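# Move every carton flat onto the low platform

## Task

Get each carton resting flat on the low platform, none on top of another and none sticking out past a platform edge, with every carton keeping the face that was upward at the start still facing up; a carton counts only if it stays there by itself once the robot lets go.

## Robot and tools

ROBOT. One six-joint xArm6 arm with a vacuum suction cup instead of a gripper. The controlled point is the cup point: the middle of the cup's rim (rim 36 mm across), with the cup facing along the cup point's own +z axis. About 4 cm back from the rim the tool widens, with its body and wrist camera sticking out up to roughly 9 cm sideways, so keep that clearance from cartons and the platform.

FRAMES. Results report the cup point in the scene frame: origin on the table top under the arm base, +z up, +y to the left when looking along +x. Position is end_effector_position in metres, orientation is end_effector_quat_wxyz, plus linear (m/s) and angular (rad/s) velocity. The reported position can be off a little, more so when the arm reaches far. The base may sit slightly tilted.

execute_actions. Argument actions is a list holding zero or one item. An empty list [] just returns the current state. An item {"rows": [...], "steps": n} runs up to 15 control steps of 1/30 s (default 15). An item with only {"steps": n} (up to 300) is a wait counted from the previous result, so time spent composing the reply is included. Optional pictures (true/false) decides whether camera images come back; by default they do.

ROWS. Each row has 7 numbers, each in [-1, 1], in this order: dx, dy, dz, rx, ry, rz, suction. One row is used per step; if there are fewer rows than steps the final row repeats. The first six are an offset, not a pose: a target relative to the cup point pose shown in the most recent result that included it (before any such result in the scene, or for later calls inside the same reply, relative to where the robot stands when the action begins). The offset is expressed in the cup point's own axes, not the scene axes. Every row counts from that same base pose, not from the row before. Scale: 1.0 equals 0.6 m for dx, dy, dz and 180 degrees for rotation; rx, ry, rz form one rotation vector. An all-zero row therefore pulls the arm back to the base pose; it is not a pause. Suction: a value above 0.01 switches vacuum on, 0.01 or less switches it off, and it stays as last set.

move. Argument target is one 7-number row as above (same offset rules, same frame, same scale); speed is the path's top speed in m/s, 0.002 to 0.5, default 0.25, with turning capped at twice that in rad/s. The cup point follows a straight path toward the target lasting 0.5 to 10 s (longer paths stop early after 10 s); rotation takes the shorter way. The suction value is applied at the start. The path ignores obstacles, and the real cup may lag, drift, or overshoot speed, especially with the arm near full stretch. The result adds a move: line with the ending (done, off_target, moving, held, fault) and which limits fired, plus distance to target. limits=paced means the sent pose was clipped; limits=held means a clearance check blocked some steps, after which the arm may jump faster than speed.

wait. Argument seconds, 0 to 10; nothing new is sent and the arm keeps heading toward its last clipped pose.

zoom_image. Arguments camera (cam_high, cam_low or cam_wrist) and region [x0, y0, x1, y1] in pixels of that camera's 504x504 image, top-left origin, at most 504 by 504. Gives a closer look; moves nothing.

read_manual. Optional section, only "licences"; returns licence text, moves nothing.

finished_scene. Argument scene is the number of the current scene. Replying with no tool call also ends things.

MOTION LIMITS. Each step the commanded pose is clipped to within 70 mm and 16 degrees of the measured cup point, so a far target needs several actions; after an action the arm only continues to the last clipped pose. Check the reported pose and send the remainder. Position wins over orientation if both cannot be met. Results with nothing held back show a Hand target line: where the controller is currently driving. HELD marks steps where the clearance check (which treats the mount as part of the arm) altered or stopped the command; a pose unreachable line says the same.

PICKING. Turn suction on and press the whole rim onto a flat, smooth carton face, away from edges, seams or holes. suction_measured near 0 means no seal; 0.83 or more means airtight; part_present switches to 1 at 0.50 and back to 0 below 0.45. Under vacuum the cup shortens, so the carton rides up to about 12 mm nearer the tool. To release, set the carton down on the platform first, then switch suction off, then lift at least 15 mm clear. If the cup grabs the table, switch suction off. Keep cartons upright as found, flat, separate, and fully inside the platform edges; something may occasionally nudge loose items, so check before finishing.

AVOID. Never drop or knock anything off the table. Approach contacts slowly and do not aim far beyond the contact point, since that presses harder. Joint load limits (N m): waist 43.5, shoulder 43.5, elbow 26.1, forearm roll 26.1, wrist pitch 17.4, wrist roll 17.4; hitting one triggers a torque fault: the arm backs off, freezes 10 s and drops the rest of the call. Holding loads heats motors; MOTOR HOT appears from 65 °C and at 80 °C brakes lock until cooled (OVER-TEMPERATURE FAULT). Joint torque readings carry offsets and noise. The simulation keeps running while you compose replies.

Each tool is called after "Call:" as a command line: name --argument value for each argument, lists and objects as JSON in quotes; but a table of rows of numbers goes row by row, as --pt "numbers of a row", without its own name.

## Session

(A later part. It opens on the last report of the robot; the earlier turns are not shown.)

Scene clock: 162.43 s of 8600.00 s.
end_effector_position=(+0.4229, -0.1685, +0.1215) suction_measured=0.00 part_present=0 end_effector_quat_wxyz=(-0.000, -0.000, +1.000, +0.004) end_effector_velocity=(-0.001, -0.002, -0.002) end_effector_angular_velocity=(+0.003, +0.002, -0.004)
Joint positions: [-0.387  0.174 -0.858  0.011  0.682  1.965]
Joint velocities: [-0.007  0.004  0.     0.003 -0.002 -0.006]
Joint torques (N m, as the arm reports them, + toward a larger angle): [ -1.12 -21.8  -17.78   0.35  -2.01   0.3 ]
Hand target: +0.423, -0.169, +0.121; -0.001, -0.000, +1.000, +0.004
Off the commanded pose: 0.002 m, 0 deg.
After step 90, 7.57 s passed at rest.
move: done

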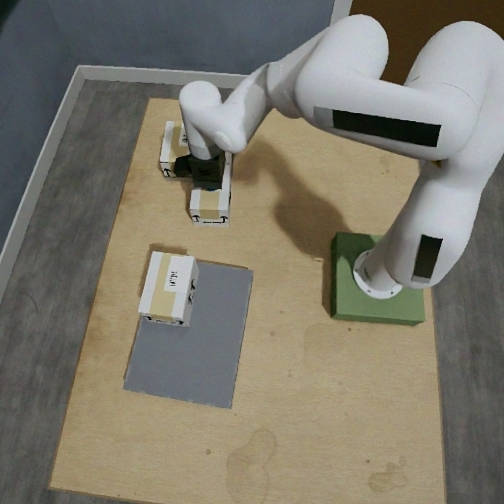

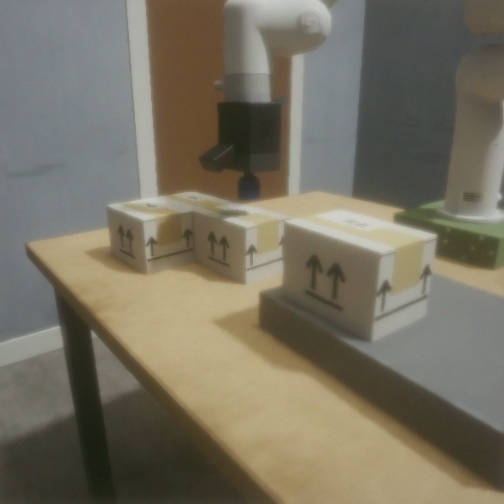

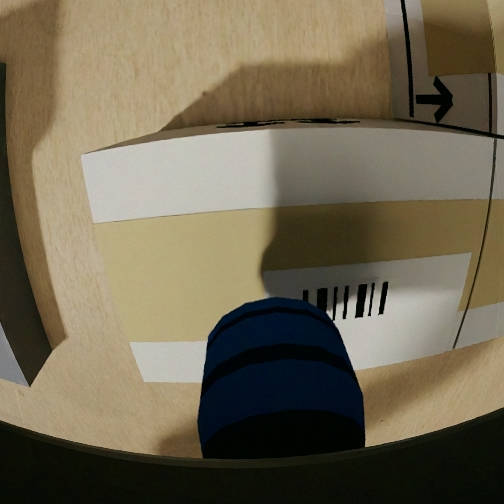

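Call:
move --target '[0.002, -0.0117, 0.066, 0, 0, 0, 1]' --speed 0.04

Scene clock: 168.90 s of 8600.00 s.
end_effector_position=(+0.4217, -0.1752, +0.0821) suction_measured=0.89 part_present=1 end_effector_quat_wxyz=(-0.000, -0.000, +1.000, +0.004) end_effector_velocity=(+0.000, -0.000, -0.001) end_effector_angular_velocity=(+0.000, -0.002, -0.001)
Joint positions: [-0.402  0.272 -0.85   0.013  0.576  1.949]
Joint velocities: [-0.001  0.004 -0.     0.001 -0.005 -0.001]
Joint torques (N m, as the arm reports them, + toward a larger angle): [ -1.8  -25.63 -19.75   0.14  -3.     0.02]
Hand target: +0.422, -0.175, +0.082; -0.000, -0.000, +1.000, +0.004
Off the commanded pose: 0.000 m, 0 deg.
After step 90, 2.13 s passed at rest.
move: done

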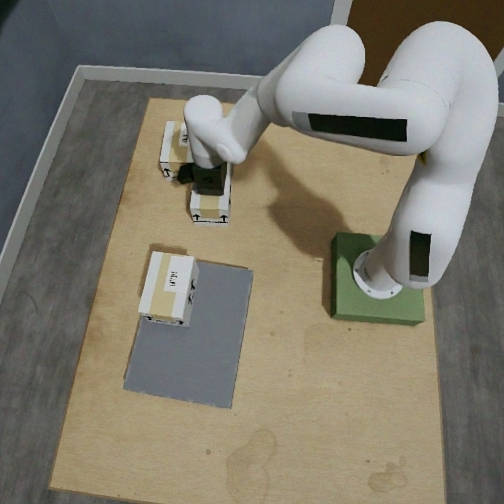

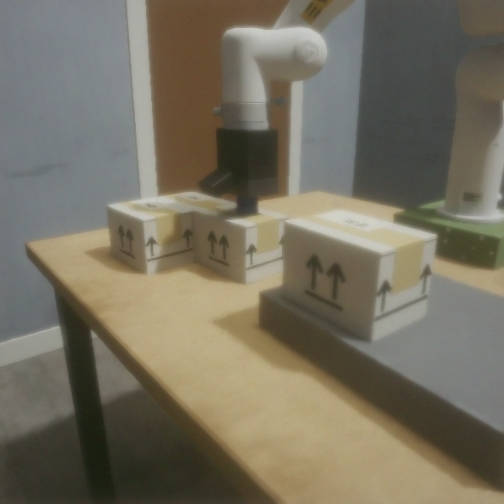

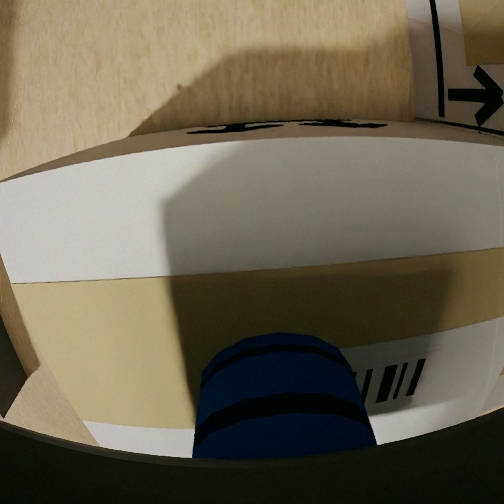

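Call:
move --target '[0, 0, -0.2, 0, 0, 0, 1]' --speed 0.2

Call:
move --target '[0.091, 0.484, -0.03, 0, 0, 0.0273, 1]' --speed 0.25

Call:
move --target '[0, 0, 0.135, 0, 0, 0, 1]' --speed 0.12

Call:
zoom_image --camera "cam_high" --region '[90, 220, 290, 420]'

Scene clock: 174.97 s of 8600.00 s.
end_effector_position=(+0.4213, -0.1755, +0.2010) suction_measured=0.90 part_present=1 end_effector_quat_wxyz=(-0.001, -0.000, +1.000, +0.004) end_effector_velocity=(+0.003, -0.002, +0.007) end_effector_angular_velocity=(-0.007, -0.010, +0.003)
Joint positions: [-0.404  0.028 -0.939  0.01   0.91   1.951]
Joint velocities: [ 0.001 -0.008 -0.011 -0.003  0.007 -0.   ]
Joint torques (N m, as the arm reports them, + toward a larger angle): [ -1.28 -23.67 -23.74   0.49  -2.81   0.27]
Hand target: +0.422, -0.176, +0.202; -0.000, -0.001, +1.000, +0.004
Off the commanded pose: 0.001 m, 0 deg.
After step 90, 1.97 s passed at rest.
move: done

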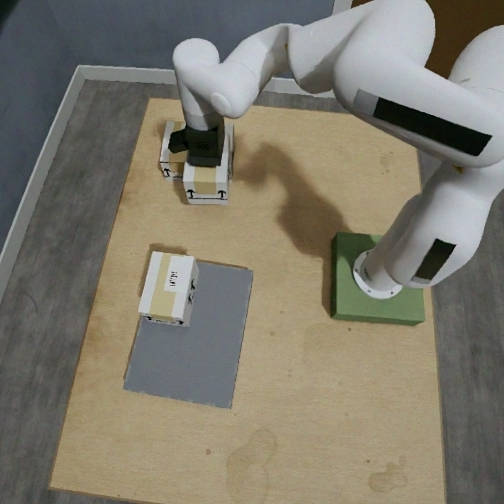

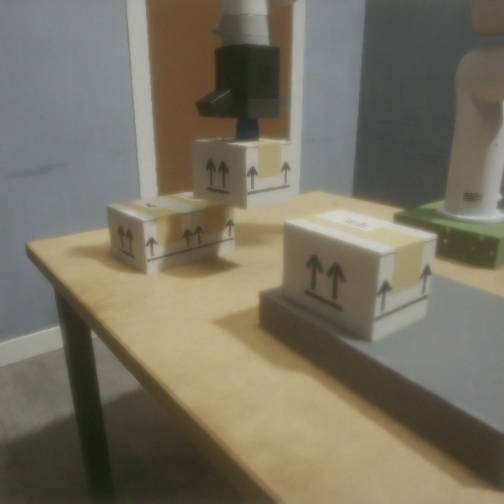

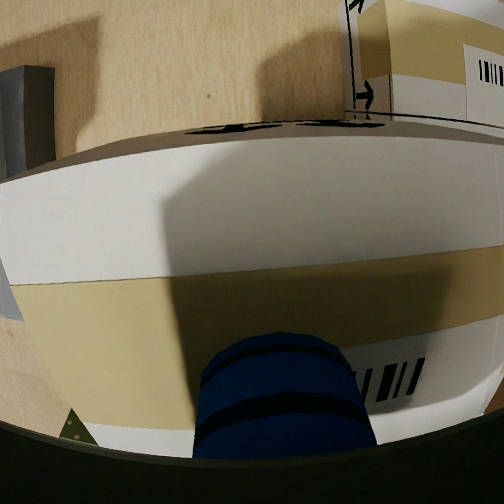

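Scene clock: 176.73 s of 8600.00 s.
end_effector_position=(+0.3652, +0.1130, +0.2201) suction_measured=0.90 part_present=1 end_effector_quat_wxyz=(-0.002, +0.042, +0.999, +0.002) end_effector_velocity=(-0.000, +0.003, +0.000) end_effector_angular_velocity=(+0.000, -0.000, +0.001)
Joint positions: [ 0.295 -0.249 -0.699  0.002  0.946  2.741]
Joint velocities: [ 0.009  0.001 -0.002  0.     0.001  0.008]
Joint torques (N m, as the arm reports them, + toward a larger angle): [ -1.25 -17.39 -24.26   0.39  -2.89   0.37]
Hand target: +0.365, +0.113, +0.220; -0.002, +0.042, +0.999, +0.002
Off the commanded pose: 0.003 m, 0 deg.
move: done

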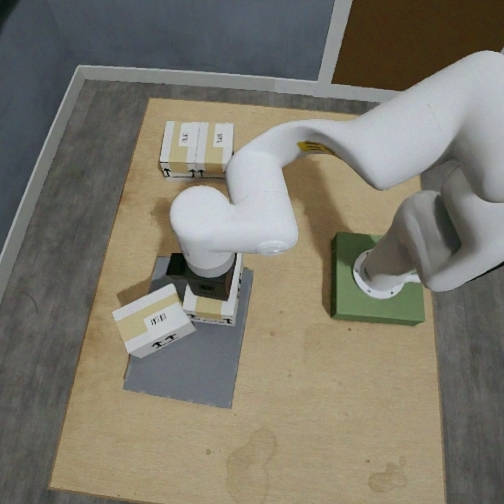

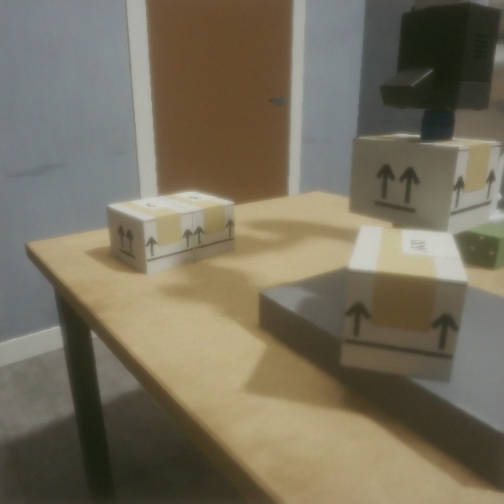

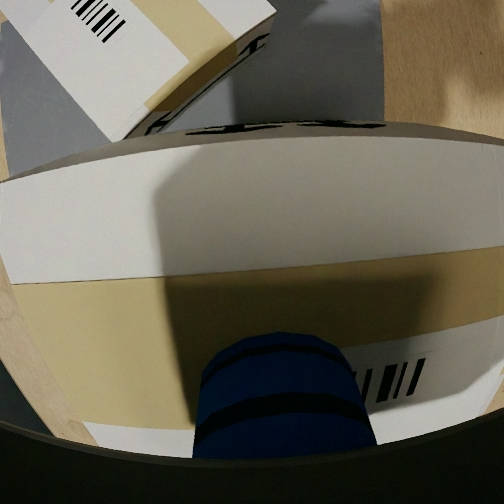

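Scene clock: 177.87 s of 8600.00 s.
end_effector_position=(+0.3653, +0.1130, +0.1396) suction_measured=0.90 part_present=1 end_effector_quat_wxyz=(-0.002, +0.043, +0.999, +0.002) end_effector_velocity=(+0.000, -0.000, -0.003) end_effector_angular_velocity=(-0.000, +0.001, -0.000)
Joint positions: [ 0.295 -0.086 -0.598  0.002  0.682  2.741]
Joint velocities: [-0.     0.007  0.001 -0.    -0.008  0.   ]
Joint torques (N m, as the arm reports them, + toward a larger angle): [ -1.06 -19.56 -21.46   0.4   -2.9    0.31]
Hand target: +0.365, +0.113, +0.139; -0.002, +0.043, +0.999, +0.002
Off the commanded pose: 0.001 m, 0 deg.
move: done

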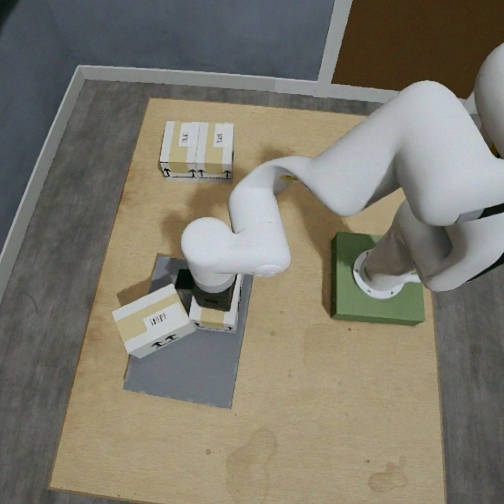

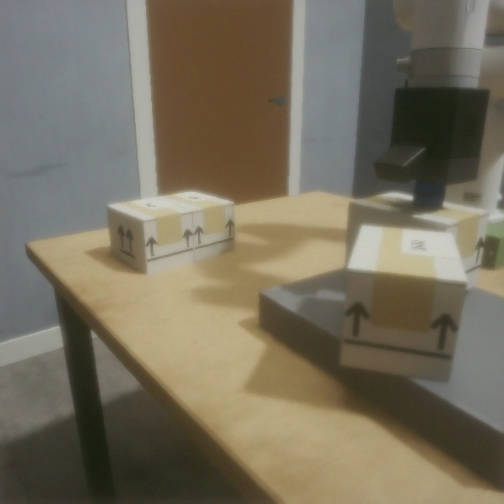

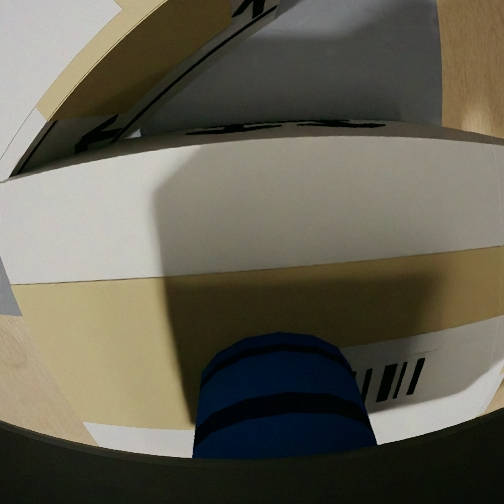

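Region (90, 220, 290, 420) of cam_high's 504x504 image, scaled by 2.520, with more detail than that image has.

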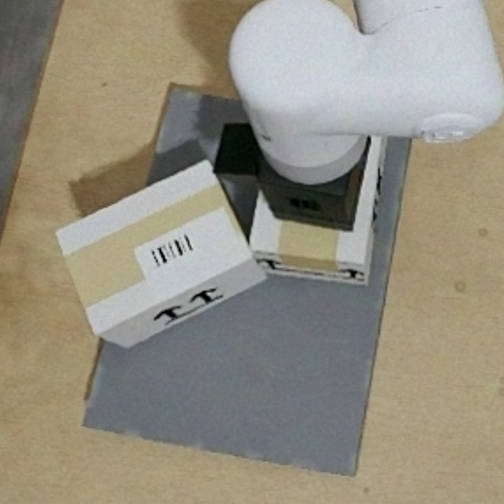

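Call:
move --target '[0.003, 0.003, 0.017, 0, 0, 0, 1]' --speed 0.02

Scene clock: 181.43 s of 8600.00 s.
end_effector_position=(+0.3638, +0.1150, +0.1298) suction_measured=0.90 part_present=1 end_effector_quat_wxyz=(-0.002, +0.043, +0.999, +0.002) end_effector_velocity=(-0.000, +0.001, -0.001) end_effector_angular_velocity=(+0.000, -0.001, +0.002)
Joint positions: [ 0.301 -0.064 -0.587  0.001  0.648  2.747]
Joint velocities: [ 0.002  0.003  0.002 -0.    -0.007  0.001]
Joint torques (N m, as the arm reports them, + toward a larger angle): [ -1.38 -18.69 -20.18   0.42  -2.77   0.3 ]
Hand target: +0.364, +0.115, +0.129; -0.002, +0.043, +0.999, +0.002
Off the commanded pose: 0.000 m, 0 deg.
move: done

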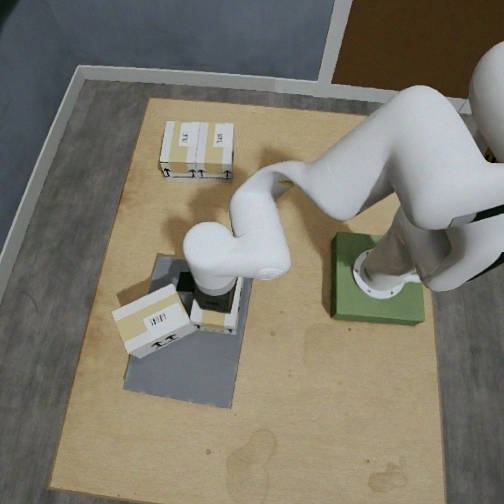

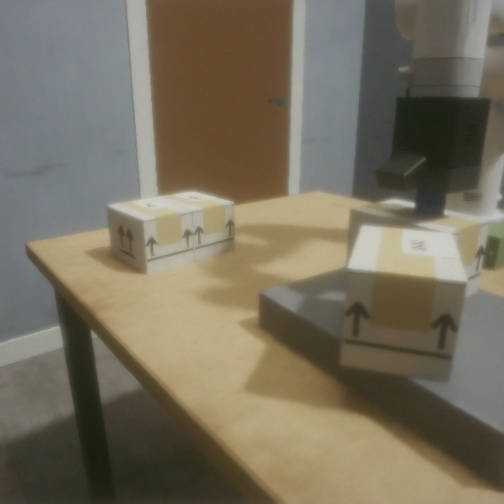

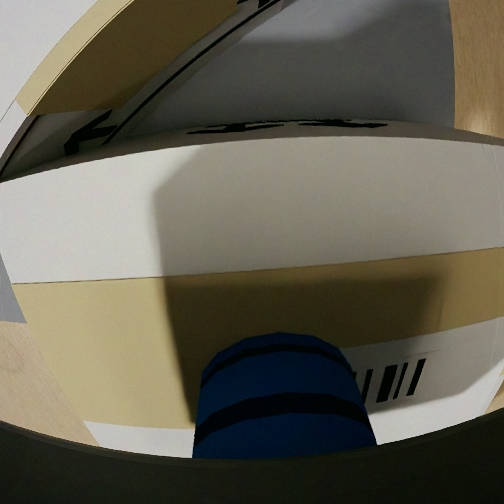

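Call:
move --target '[0, 0, 0.004, 0, 0, 0, 1]' --speed 0.01

Scene clock: 183.87 s of 8600.00 s.
end_effector_position=(+0.3651, +0.1154, +0.1288) suction_measured=0.90 part_present=1 end_effector_quat_wxyz=(+0.000, +0.043, +0.999, +0.002) end_effector_velocity=(-0.000, -0.001, -0.001) end_effector_angular_velocity=(+0.001, +0.001, -0.003)
Joint positions: [ 0.301 -0.059 -0.588  0.001  0.64   2.747]
Joint velocities: [-0.002  0.002  0.001  0.001 -0.003 -0.   ]
Joint torques (N m, as the arm reports them, + toward a larger angle): [ -1.79  -7.75 -12.38   0.62  -3.21   0.16]
Hand target: +0.364, +0.115, +0.127; -0.002, +0.043, +0.999, +0.002
Off the commanded pose: 0.002 m, 0 deg.
move: done

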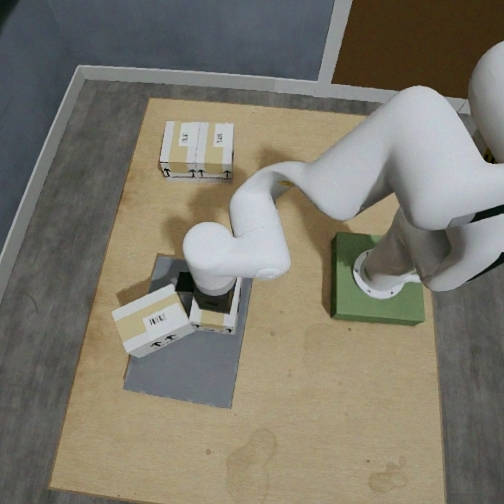

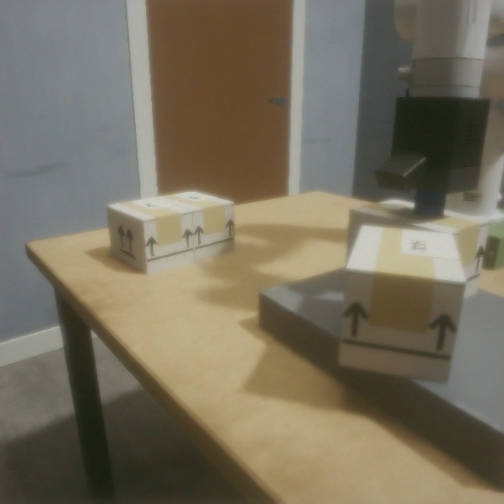

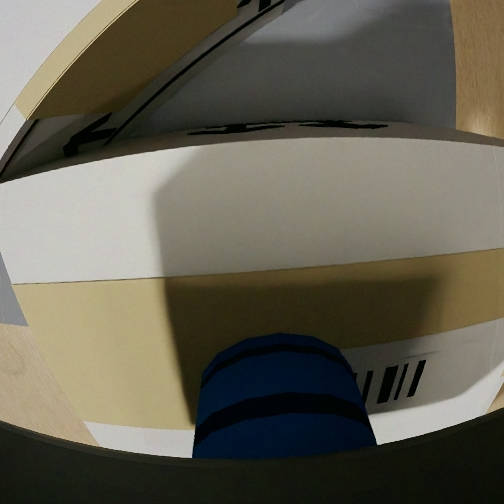

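Contact. Release and lift straight up.

Call:
execute_actions --actions '[{"rows": [[0,0,-0.002,0,0,0,0]], "steps": 10}]' --pictures false

Call:
move --target '[-0.12, 0.12, -0.32, 0, 0, 0, 0]' --speed 0.15

Scene clock: 185.57 s of 8600.00 s.
end_effector_position=(+0.3644, +0.1152, +0.1288) suction_measured=0.00 part_present=0 end_effector_quat_wxyz=(-0.001, +0.043, +0.999, +0.002) end_effector_velocity=(-0.000, +0.001, +0.001) end_effector_angular_velocity=(+0.001, +0.001, +0.001)
Joint positions: [ 0.301 -0.06  -0.587  0.001  0.643  2.747]
Joint velocities: [ 0.002 -0.002 -0.001  0.002  0.004 -0.   ]
Joint torques (N m, as the arm reports them, + toward a larger angle): [-1.22 -5.7  -5.97  0.54  0.    0.34]
Hand target: +0.365, +0.115, +0.130; +0.000, +0.043, +0.999, +0.002
Off the commanded pose: 0.001 m, 0 deg.
Steps of this call (steps 1 to 41: nothing new was sent; steps 42 to 51: all 10 steps of this action). Readings (end_effector_position | what the end effector reports):
42: (+0.3644, +0.1152, +0.1280) | suction_measured=0.65 part_present=1
43: (+0.3645, +0.1152, +0.1283) | suction_measured=0.29 part_present=0
45: (+0.3644, +0.1152, +0.1286) | suction_measured=0.00 part_present=0
49: (+0.3644, +0.1152, +0.1287) | suction_measured=0.00 part_present=0
51: the state above

Scene clock: 187.70 s of 8600.00 s.
end_effector_position=(+0.4414, +0.1804, +0.3207) suction_measured=0.00 part_present=0 end_effector_quat_wxyz=(-0.001, +0.042, +0.999, +0.002) end_effector_velocity=(+0.002, +0.001, +0.005) end_effector_angular_velocity=(+0.001, -0.001, -0.002)
Joint positions: [ 0.384 -0.015 -1.241  0.001  1.252  2.83 ]
Joint velocities: [-0.     0.006 -0.02   0.001  0.013  0.001]
Joint torques (N m, as the arm reports them, + toward a larger angle): [ -1.09 -20.9  -21.34   0.48  -1.96   0.19]
Hand target: +0.442, +0.181, +0.321; -0.001, +0.042, +0.999, +0.002
Off the commanded pose: 0.001 m, 0 deg.
move: done

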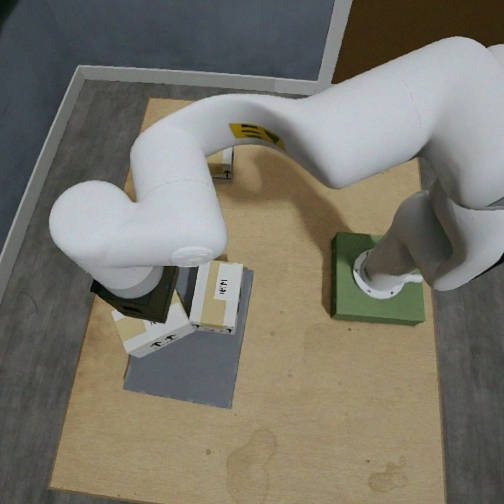

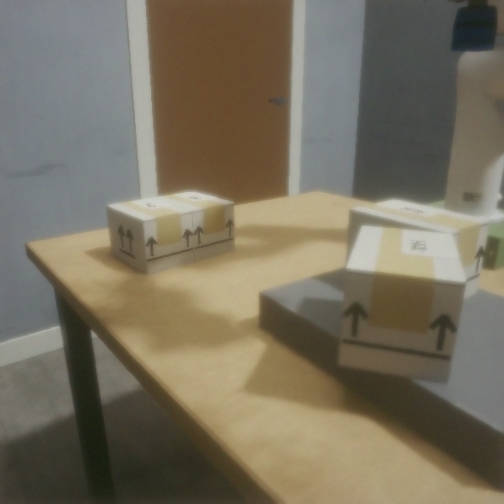

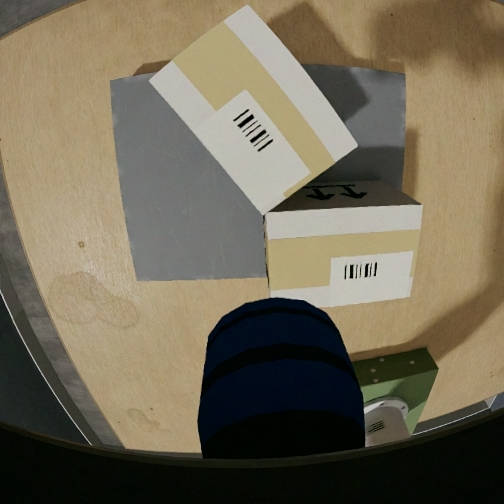

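Call:
move --target '[-0.069, 0.007, 0.25, 0, 0, 0.3056, 0]' --speed 0.2

Scene clock: 201.53 s of 8600.00 s.
end_effector_position=(+0.4834, +0.1816, +0.1713) suction_measured=0.00 part_present=0 end_effector_quat_wxyz=(-0.002, +0.499, +0.867, +0.001) end_effector_velocity=(+0.000, +0.000, -0.002) end_effector_angular_velocity=(-0.000, +0.001, -0.012)
Joint positions: [ 0.354  0.26  -1.143  0.001  0.879  3.76 ]
Joint velocities: [-0.     0.004  0.    -0.    -0.004  0.012]
Joint torques (N m, as the arm reports them, + toward a larger angle): [ -1.52 -25.08 -19.78   0.25  -1.99   0.26]
Hand target: +0.483, +0.182, +0.171; -0.002, +0.499, +0.867, +0.001
Off the commanded pose: 0.001 m, 0 deg.
After step 90, 8.00 s passed at rest.
move: done

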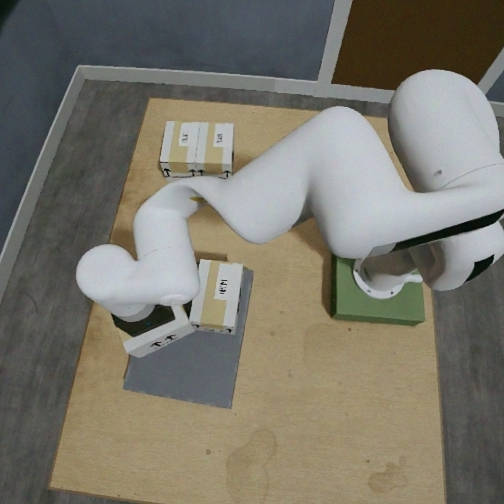

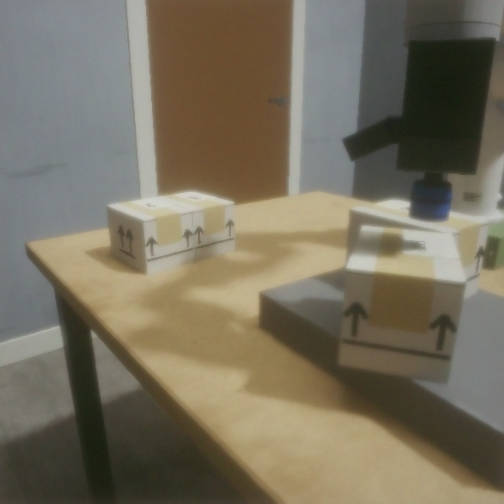

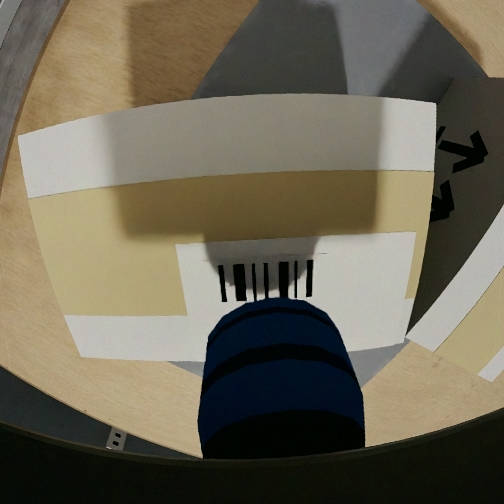

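Call:
move --target '[-0.0117, 0.0258, 0.0705, 0, 0, 0, 1]' --speed 0.04

Scene clock: 207.70 s of 8600.00 s.
end_effector_position=(+0.5006, +0.1835, +0.1298) suction_measured=0.90 part_present=1 end_effector_quat_wxyz=(-0.001, +0.499, +0.867, +0.002) end_effector_velocity=(+0.002, -0.000, -0.000) end_effector_angular_velocity=(+0.002, -0.002, -0.001)
Joint positions: [ 0.346  0.38  -1.183  0.001  0.798  3.752]
Joint velocities: [-0.002  0.003 -0.003  0.001 -0.003 -0.001]
Joint torques (N m, as the arm reports them, + toward a larger angle): [ -1.41 -27.71 -20.27   0.32  -2.35   0.15]
Hand target: +0.500, +0.183, +0.129; -0.002, +0.499, +0.867, +0.001
Off the commanded pose: 0.001 m, 0 deg.
After step 90, 1.70 s passed at rest.
move: done

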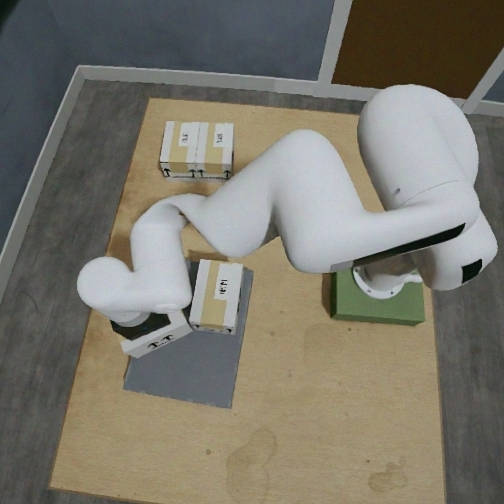

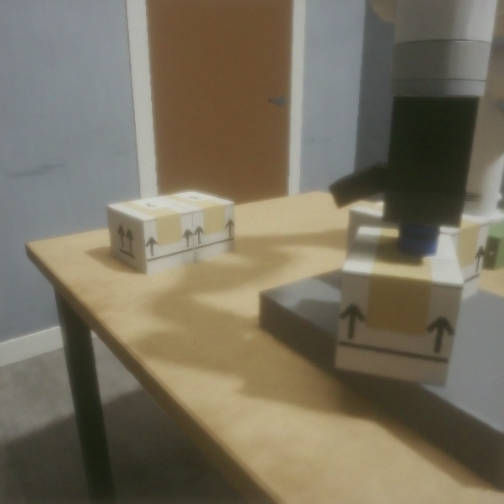

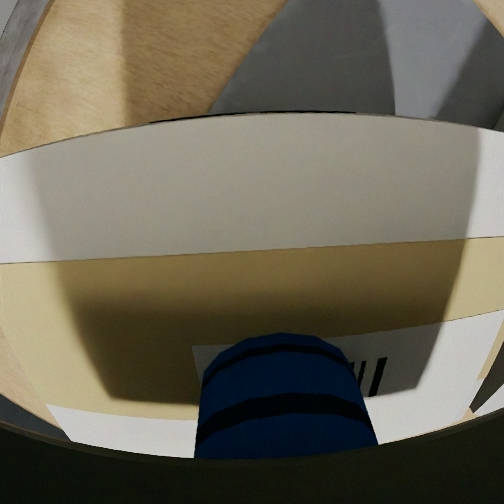

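Call:
move --target '[0, 0, -0.15, 0, 0, 0, 1]' --speed 0.15

Call:
move --target '[-0.0957, -0.1158, 0, 0, 0, -0.3056, 1]' --speed 0.15

Call:
move --target '[0, 0, 0.135, 0, 0, 0, 1]' --speed 0.1

Call:
zoom_image --camera "cam_low" --region '[230, 200, 480, 400]'

Call:
zoom_image --camera "cam_high" --region '[90, 220, 290, 420]'

Scene clock: 215.20 s of 8600.00 s.
end_effector_position=(+0.4999, +0.1832, +0.2186) suction_measured=0.90 part_present=1 end_effector_quat_wxyz=(-0.002, +0.499, +0.867, +0.001) end_effector_velocity=(+0.002, +0.000, +0.006) end_effector_angular_velocity=(+0.002, -0.007, +0.000)
Joint positions: [ 0.346  0.248 -1.273  0.001  1.022  3.751]
Joint velocities: [-0.    -0.005 -0.01  -0.001  0.008  0.   ]
Joint torques (N m, as the arm reports them, + toward a larger angle): [ -0.92 -27.84 -23.11   0.55  -2.45   0.21]
Hand target: +0.500, +0.183, +0.220; -0.001, +0.499, +0.867, +0.002
Off the commanded pose: 0.001 m, 0 deg.
After step 90, 3.47 s passed at rest.
move: done

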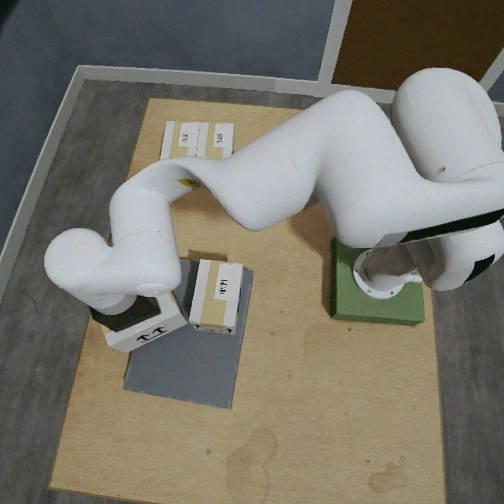

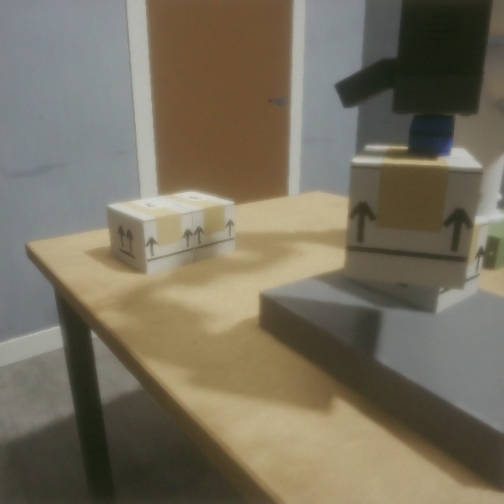

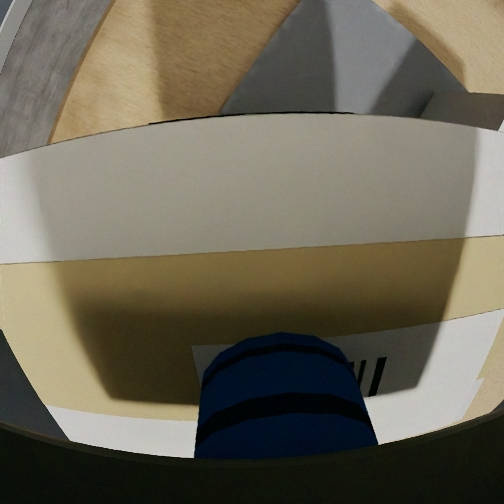

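Scene clock: 218.80 s of 8600.00 s.
end_effector_position=(+0.4689, +0.0989, +0.2182) suction_measured=0.90 part_present=1 end_effector_quat_wxyz=(-0.001, +0.042, +0.999, +0.002) end_effector_velocity=(-0.000, +0.000, +0.000) end_effector_angular_velocity=(+0.001, -0.000, +0.011)
Joint positions: [ 0.202  0.076 -1.048  0.003  0.969  2.647]
Joint velocities: [-0.    -0.001  0.002  0.002 -0.001 -0.012]
Joint torques (N m, as the arm reports them, + toward a larger angle): [ -1.36 -23.59 -22.79   0.44  -2.42   0.18]
Hand target: +0.469, +0.099, +0.218; -0.001, +0.042, +0.999, +0.003
Off the commanded pose: 0.000 m, 0 deg.
move: done

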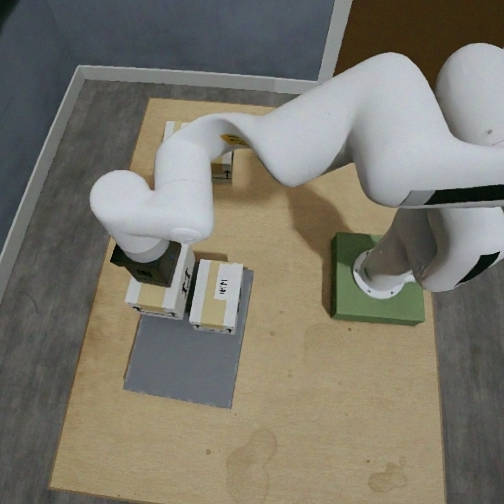

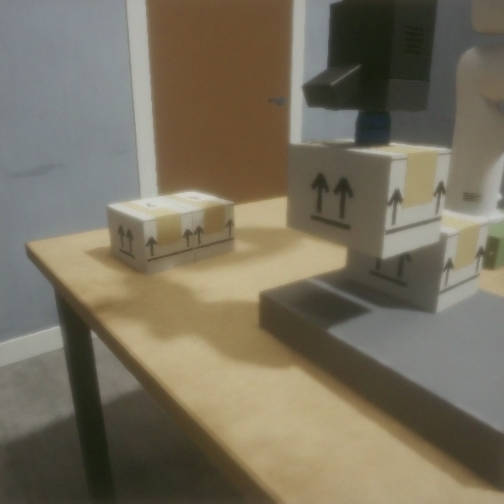

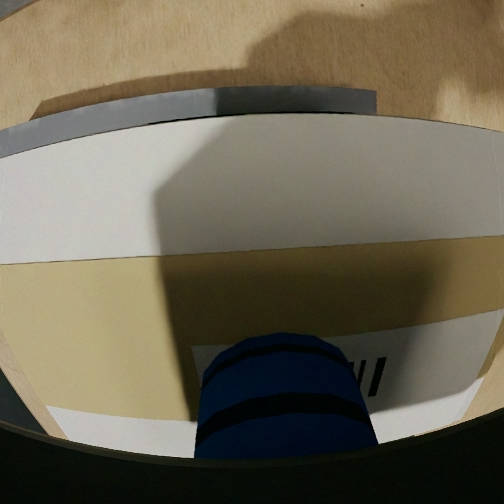

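Scene clock: 220.03 s of 8600.00 s.
end_effector_position=(+0.4693, +0.0991, +0.1379) suction_measured=0.90 part_present=1 end_effector_quat_wxyz=(-0.001, +0.043, +0.999, +0.002) end_effector_velocity=(-0.001, +0.000, -0.004) end_effector_angular_velocity=(-0.000, +0.004, -0.001)
Joint positions: [ 0.202  0.209 -0.962  0.003  0.748  2.647]
Joint velocities: [ 0.     0.006  0.003  0.001 -0.005  0.   ]
Joint torques (N m, as the arm reports them, + toward a larger angle): [ -1.34 -25.12 -20.78   0.39  -2.44   0.38]
Hand target: +0.469, +0.099, +0.137; -0.001, +0.043, +0.999, +0.002
Off the commanded pose: 0.001 m, 0 deg.
move: done

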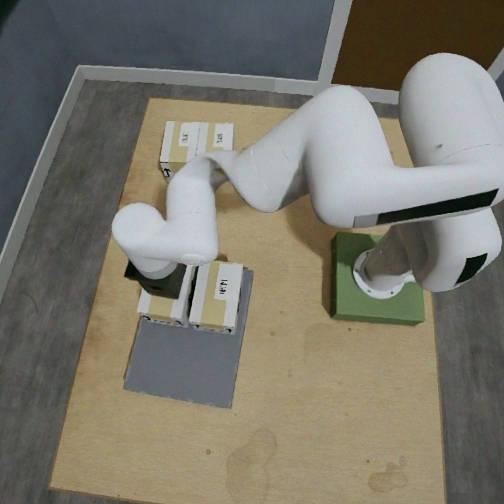

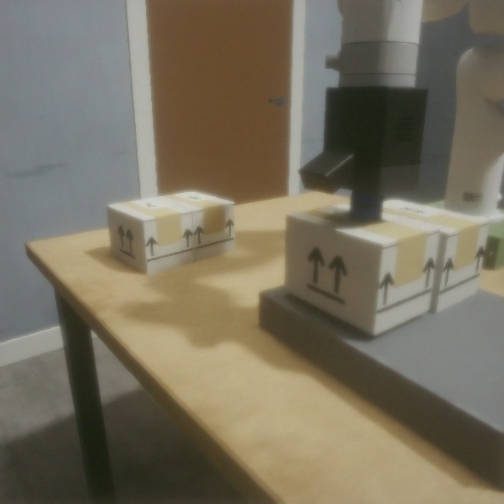

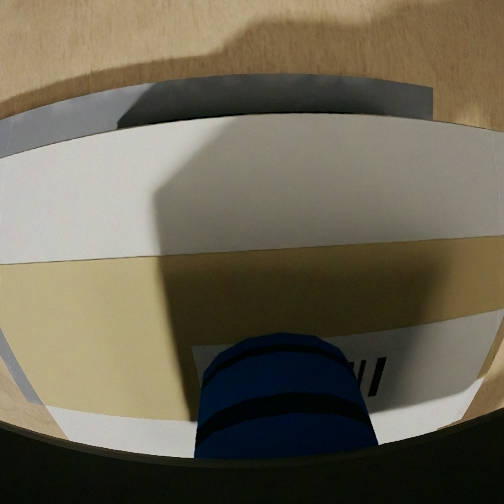

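Region (230, 200, 480, 400) of cam_low's 504x504 image, scaled by 2.016, with more detail than that image has; it fills the top 403 rows of this view, and the rest is white.

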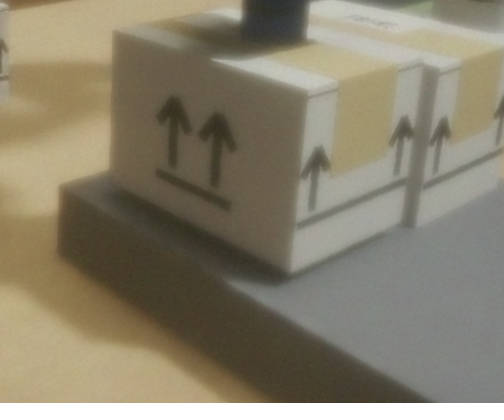

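Region (90, 220, 290, 420) of cam_high's 504x504 image, scaled by 2.520, with more detail than that image has.

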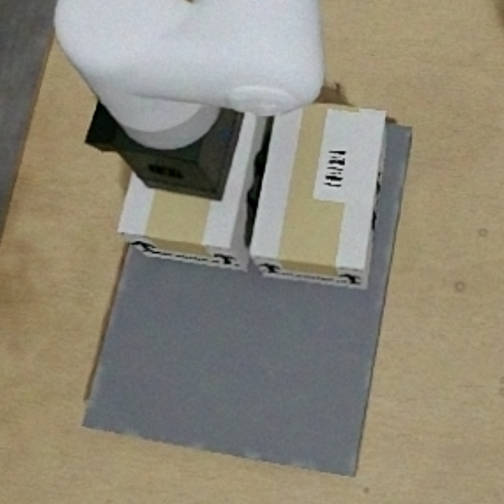

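Call:
move --target '[0, 0, 0.0155, 0, 0, 0, 1]' --speed 0.02

Scene clock: 224.23 s of 8600.00 s.
end_effector_position=(+0.4698, +0.0992, +0.1296) suction_measured=0.90 part_present=1 end_effector_quat_wxyz=(+0.000, +0.043, +0.999, +0.003) end_effector_velocity=(+0.002, -0.001, -0.001) end_effector_angular_velocity=(+0.001, -0.005, -0.002)
Joint positions: [ 0.202  0.226 -0.957  0.003  0.724  2.647]
Joint velocities: [-0.002  0.003 -0.     0.    -0.008 -0.   ]
Joint torques (N m, as the arm reports them, + toward a larger angle): [ -1.17 -23.29 -19.05   0.28  -2.51   0.23]
Hand target: +0.469, +0.099, +0.129; -0.001, +0.043, +0.999, +0.002
Off the commanded pose: 0.001 m, 0 deg.
After step 90, 0.50 s passed at rest.
move: done

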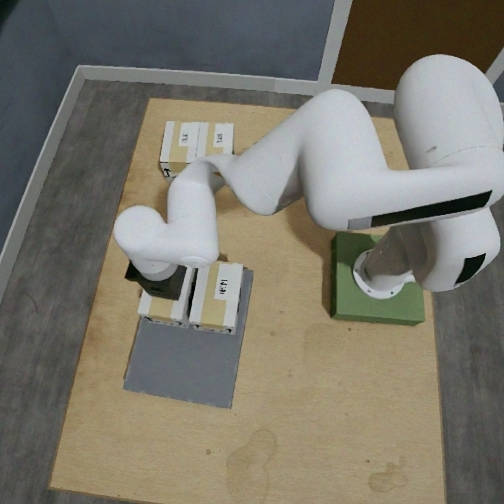

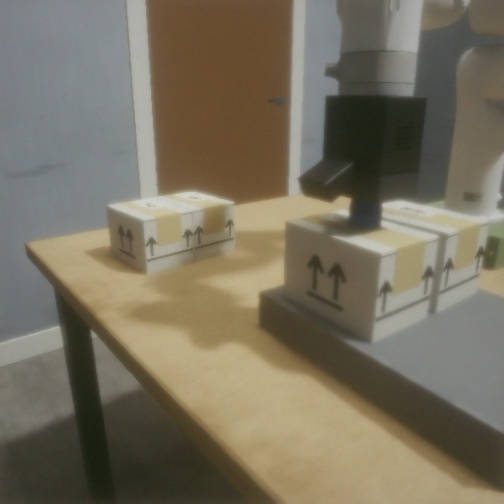

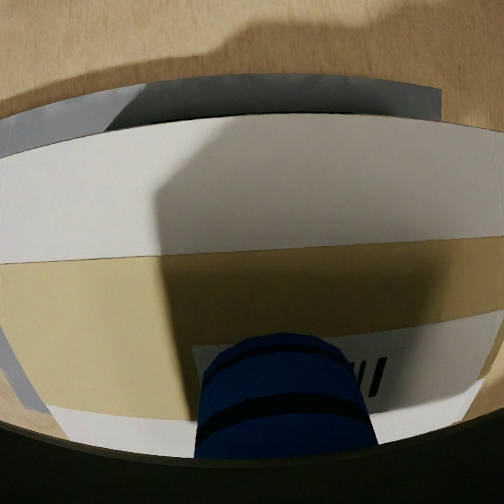

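Touching lightly. Release, then lift.

Call:
execute_actions --actions '[{"rows": [[0,0,0.001,0,0,0,0]], "steps": 10}]' --pictures false

Call:
move --target '[0, 0, -0.1, 0, 0, 0, 0]' --speed 0.15

Scene clock: 226.13 s of 8600.00 s.
end_effector_position=(+0.4703, +0.0993, +0.1293) suction_measured=0.00 part_present=0 end_effector_quat_wxyz=(+0.001, +0.043, +0.999, +0.003) end_effector_velocity=(-0.001, -0.001, -0.000) end_effector_angular_velocity=(-0.001, +0.003, -0.000)
Joint positions: [ 0.202  0.227 -0.957  0.003  0.722  2.647]
Joint velocities: [-0.001 -0.     0.001 -0.001  0.002 -0.   ]
Joint torques (N m, as the arm reports them, + toward a larger angle): [ -1.28 -15.32 -12.11   0.37  -1.3    0.28]
Hand target: +0.470, +0.099, +0.129; +0.000, +0.043, +0.999, +0.003
Off the commanded pose: 0.001 m, 0 deg.
Steps of this call (steps 1 to 47: nothing new was sent; steps 48 to 57: all 10 steps of this action). Readings (end_effector_position | what the end effector reports):
48: (+0.4696, +0.0992, +0.1290) | suction_measured=0.65 part_present=1
49: (+0.4696, +0.0992, +0.1291) | suction_measured=0.29 part_present=0
51: (+0.4702, +0.0993, +0.1295) | suction_measured=0.00 part_present=0
55: (+0.4703, +0.0994, +0.1294) | suction_measured=0.00 part_present=0
57: the state above

Scene clock: 227.23 s of 8600.00 s.
end_effector_position=(+0.4695, +0.0991, +0.1884) suction_measured=0.00 part_present=0 end_effector_quat_wxyz=(-0.000, +0.042, +0.999, +0.003) end_effector_velocity=(+0.002, +0.001, +0.005) end_effector_angular_velocity=(+0.000, -0.005, +0.001)
Joint positions: [ 0.202  0.119 -1.008  0.003  0.884  2.647]
Joint velocities: [ 0.001 -0.006 -0.007 -0.001  0.008 -0.   ]
Joint torques (N m, as the arm reports them, + toward a larger angle): [ -1.58 -22.07 -19.8    0.36  -2.01   0.24]
Hand target: +0.470, +0.099, +0.189; +0.001, +0.042, +0.999, +0.003
Off the commanded pose: 0.001 m, 0 deg.
move: done

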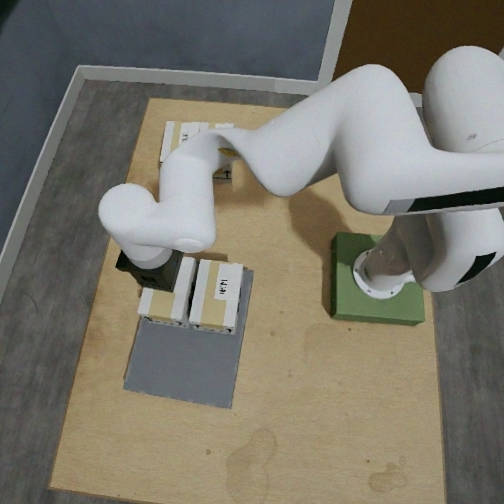

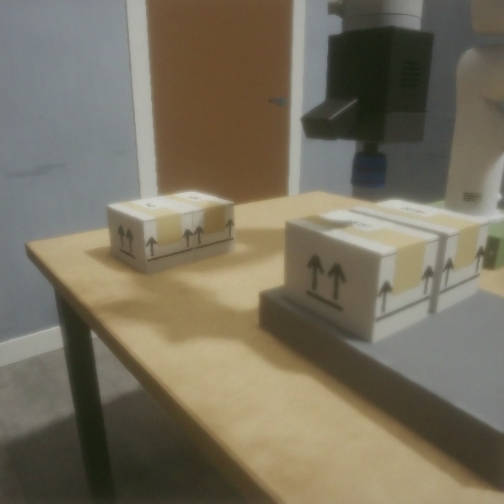

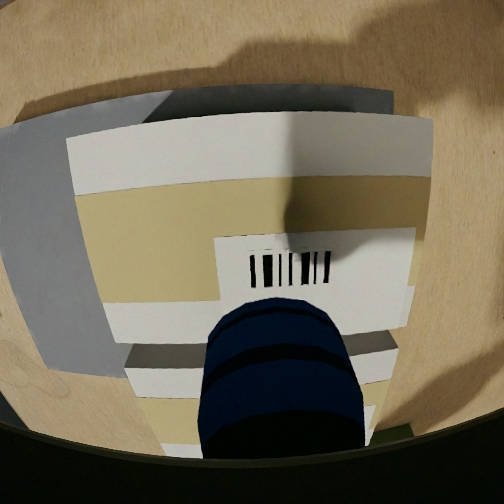

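Call:
move --target '[-0.146, -0.6733, 0.1098, 0, 0, -0.0273, 0]' --speed 0.25

Scene clock: 234.57 s of 8600.00 s.
end_effector_position=(+0.5247, -0.3085, +0.1207) suction_measured=0.00 part_present=0 end_effector_quat_wxyz=(+0.001, -0.001, +1.000, +0.005) end_effector_velocity=(+0.000, -0.002, -0.001) end_effector_angular_velocity=(+0.003, +0.005, +0.000)
Joint positions: [-0.541  0.632 -1.559  0.015  0.924  1.811]
Joint velocities: [-0.003  0.01  -0.014  0.     0.009 -0.003]
Joint torques (N m, as the arm reports them, + toward a larger angle): [ -1.41 -31.85 -20.04   0.49  -2.02   0.32]
Hand target: +0.525, -0.309, +0.120; +0.001, -0.000, +1.000, +0.005
Off the commanded pose: 0.003 m, 0 deg.
After step 90, 2.07 s passed at rest.
move: done

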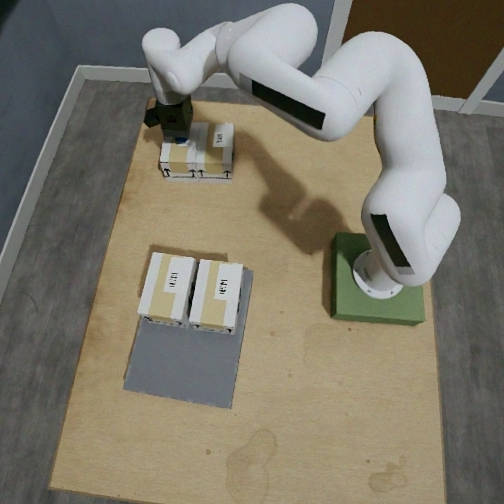

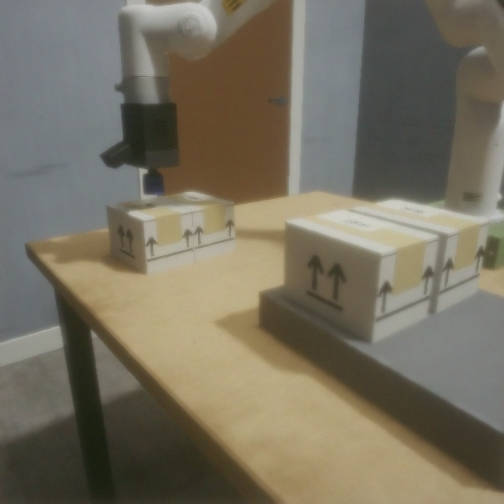

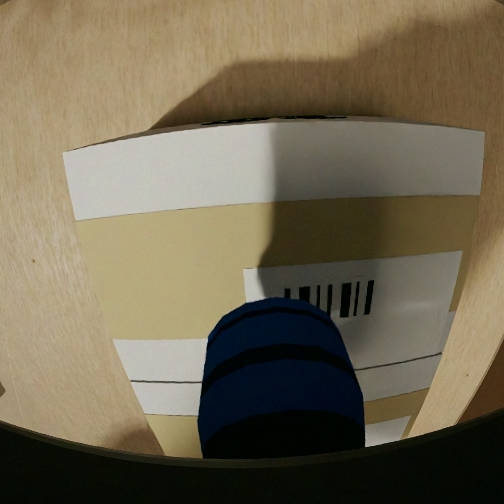

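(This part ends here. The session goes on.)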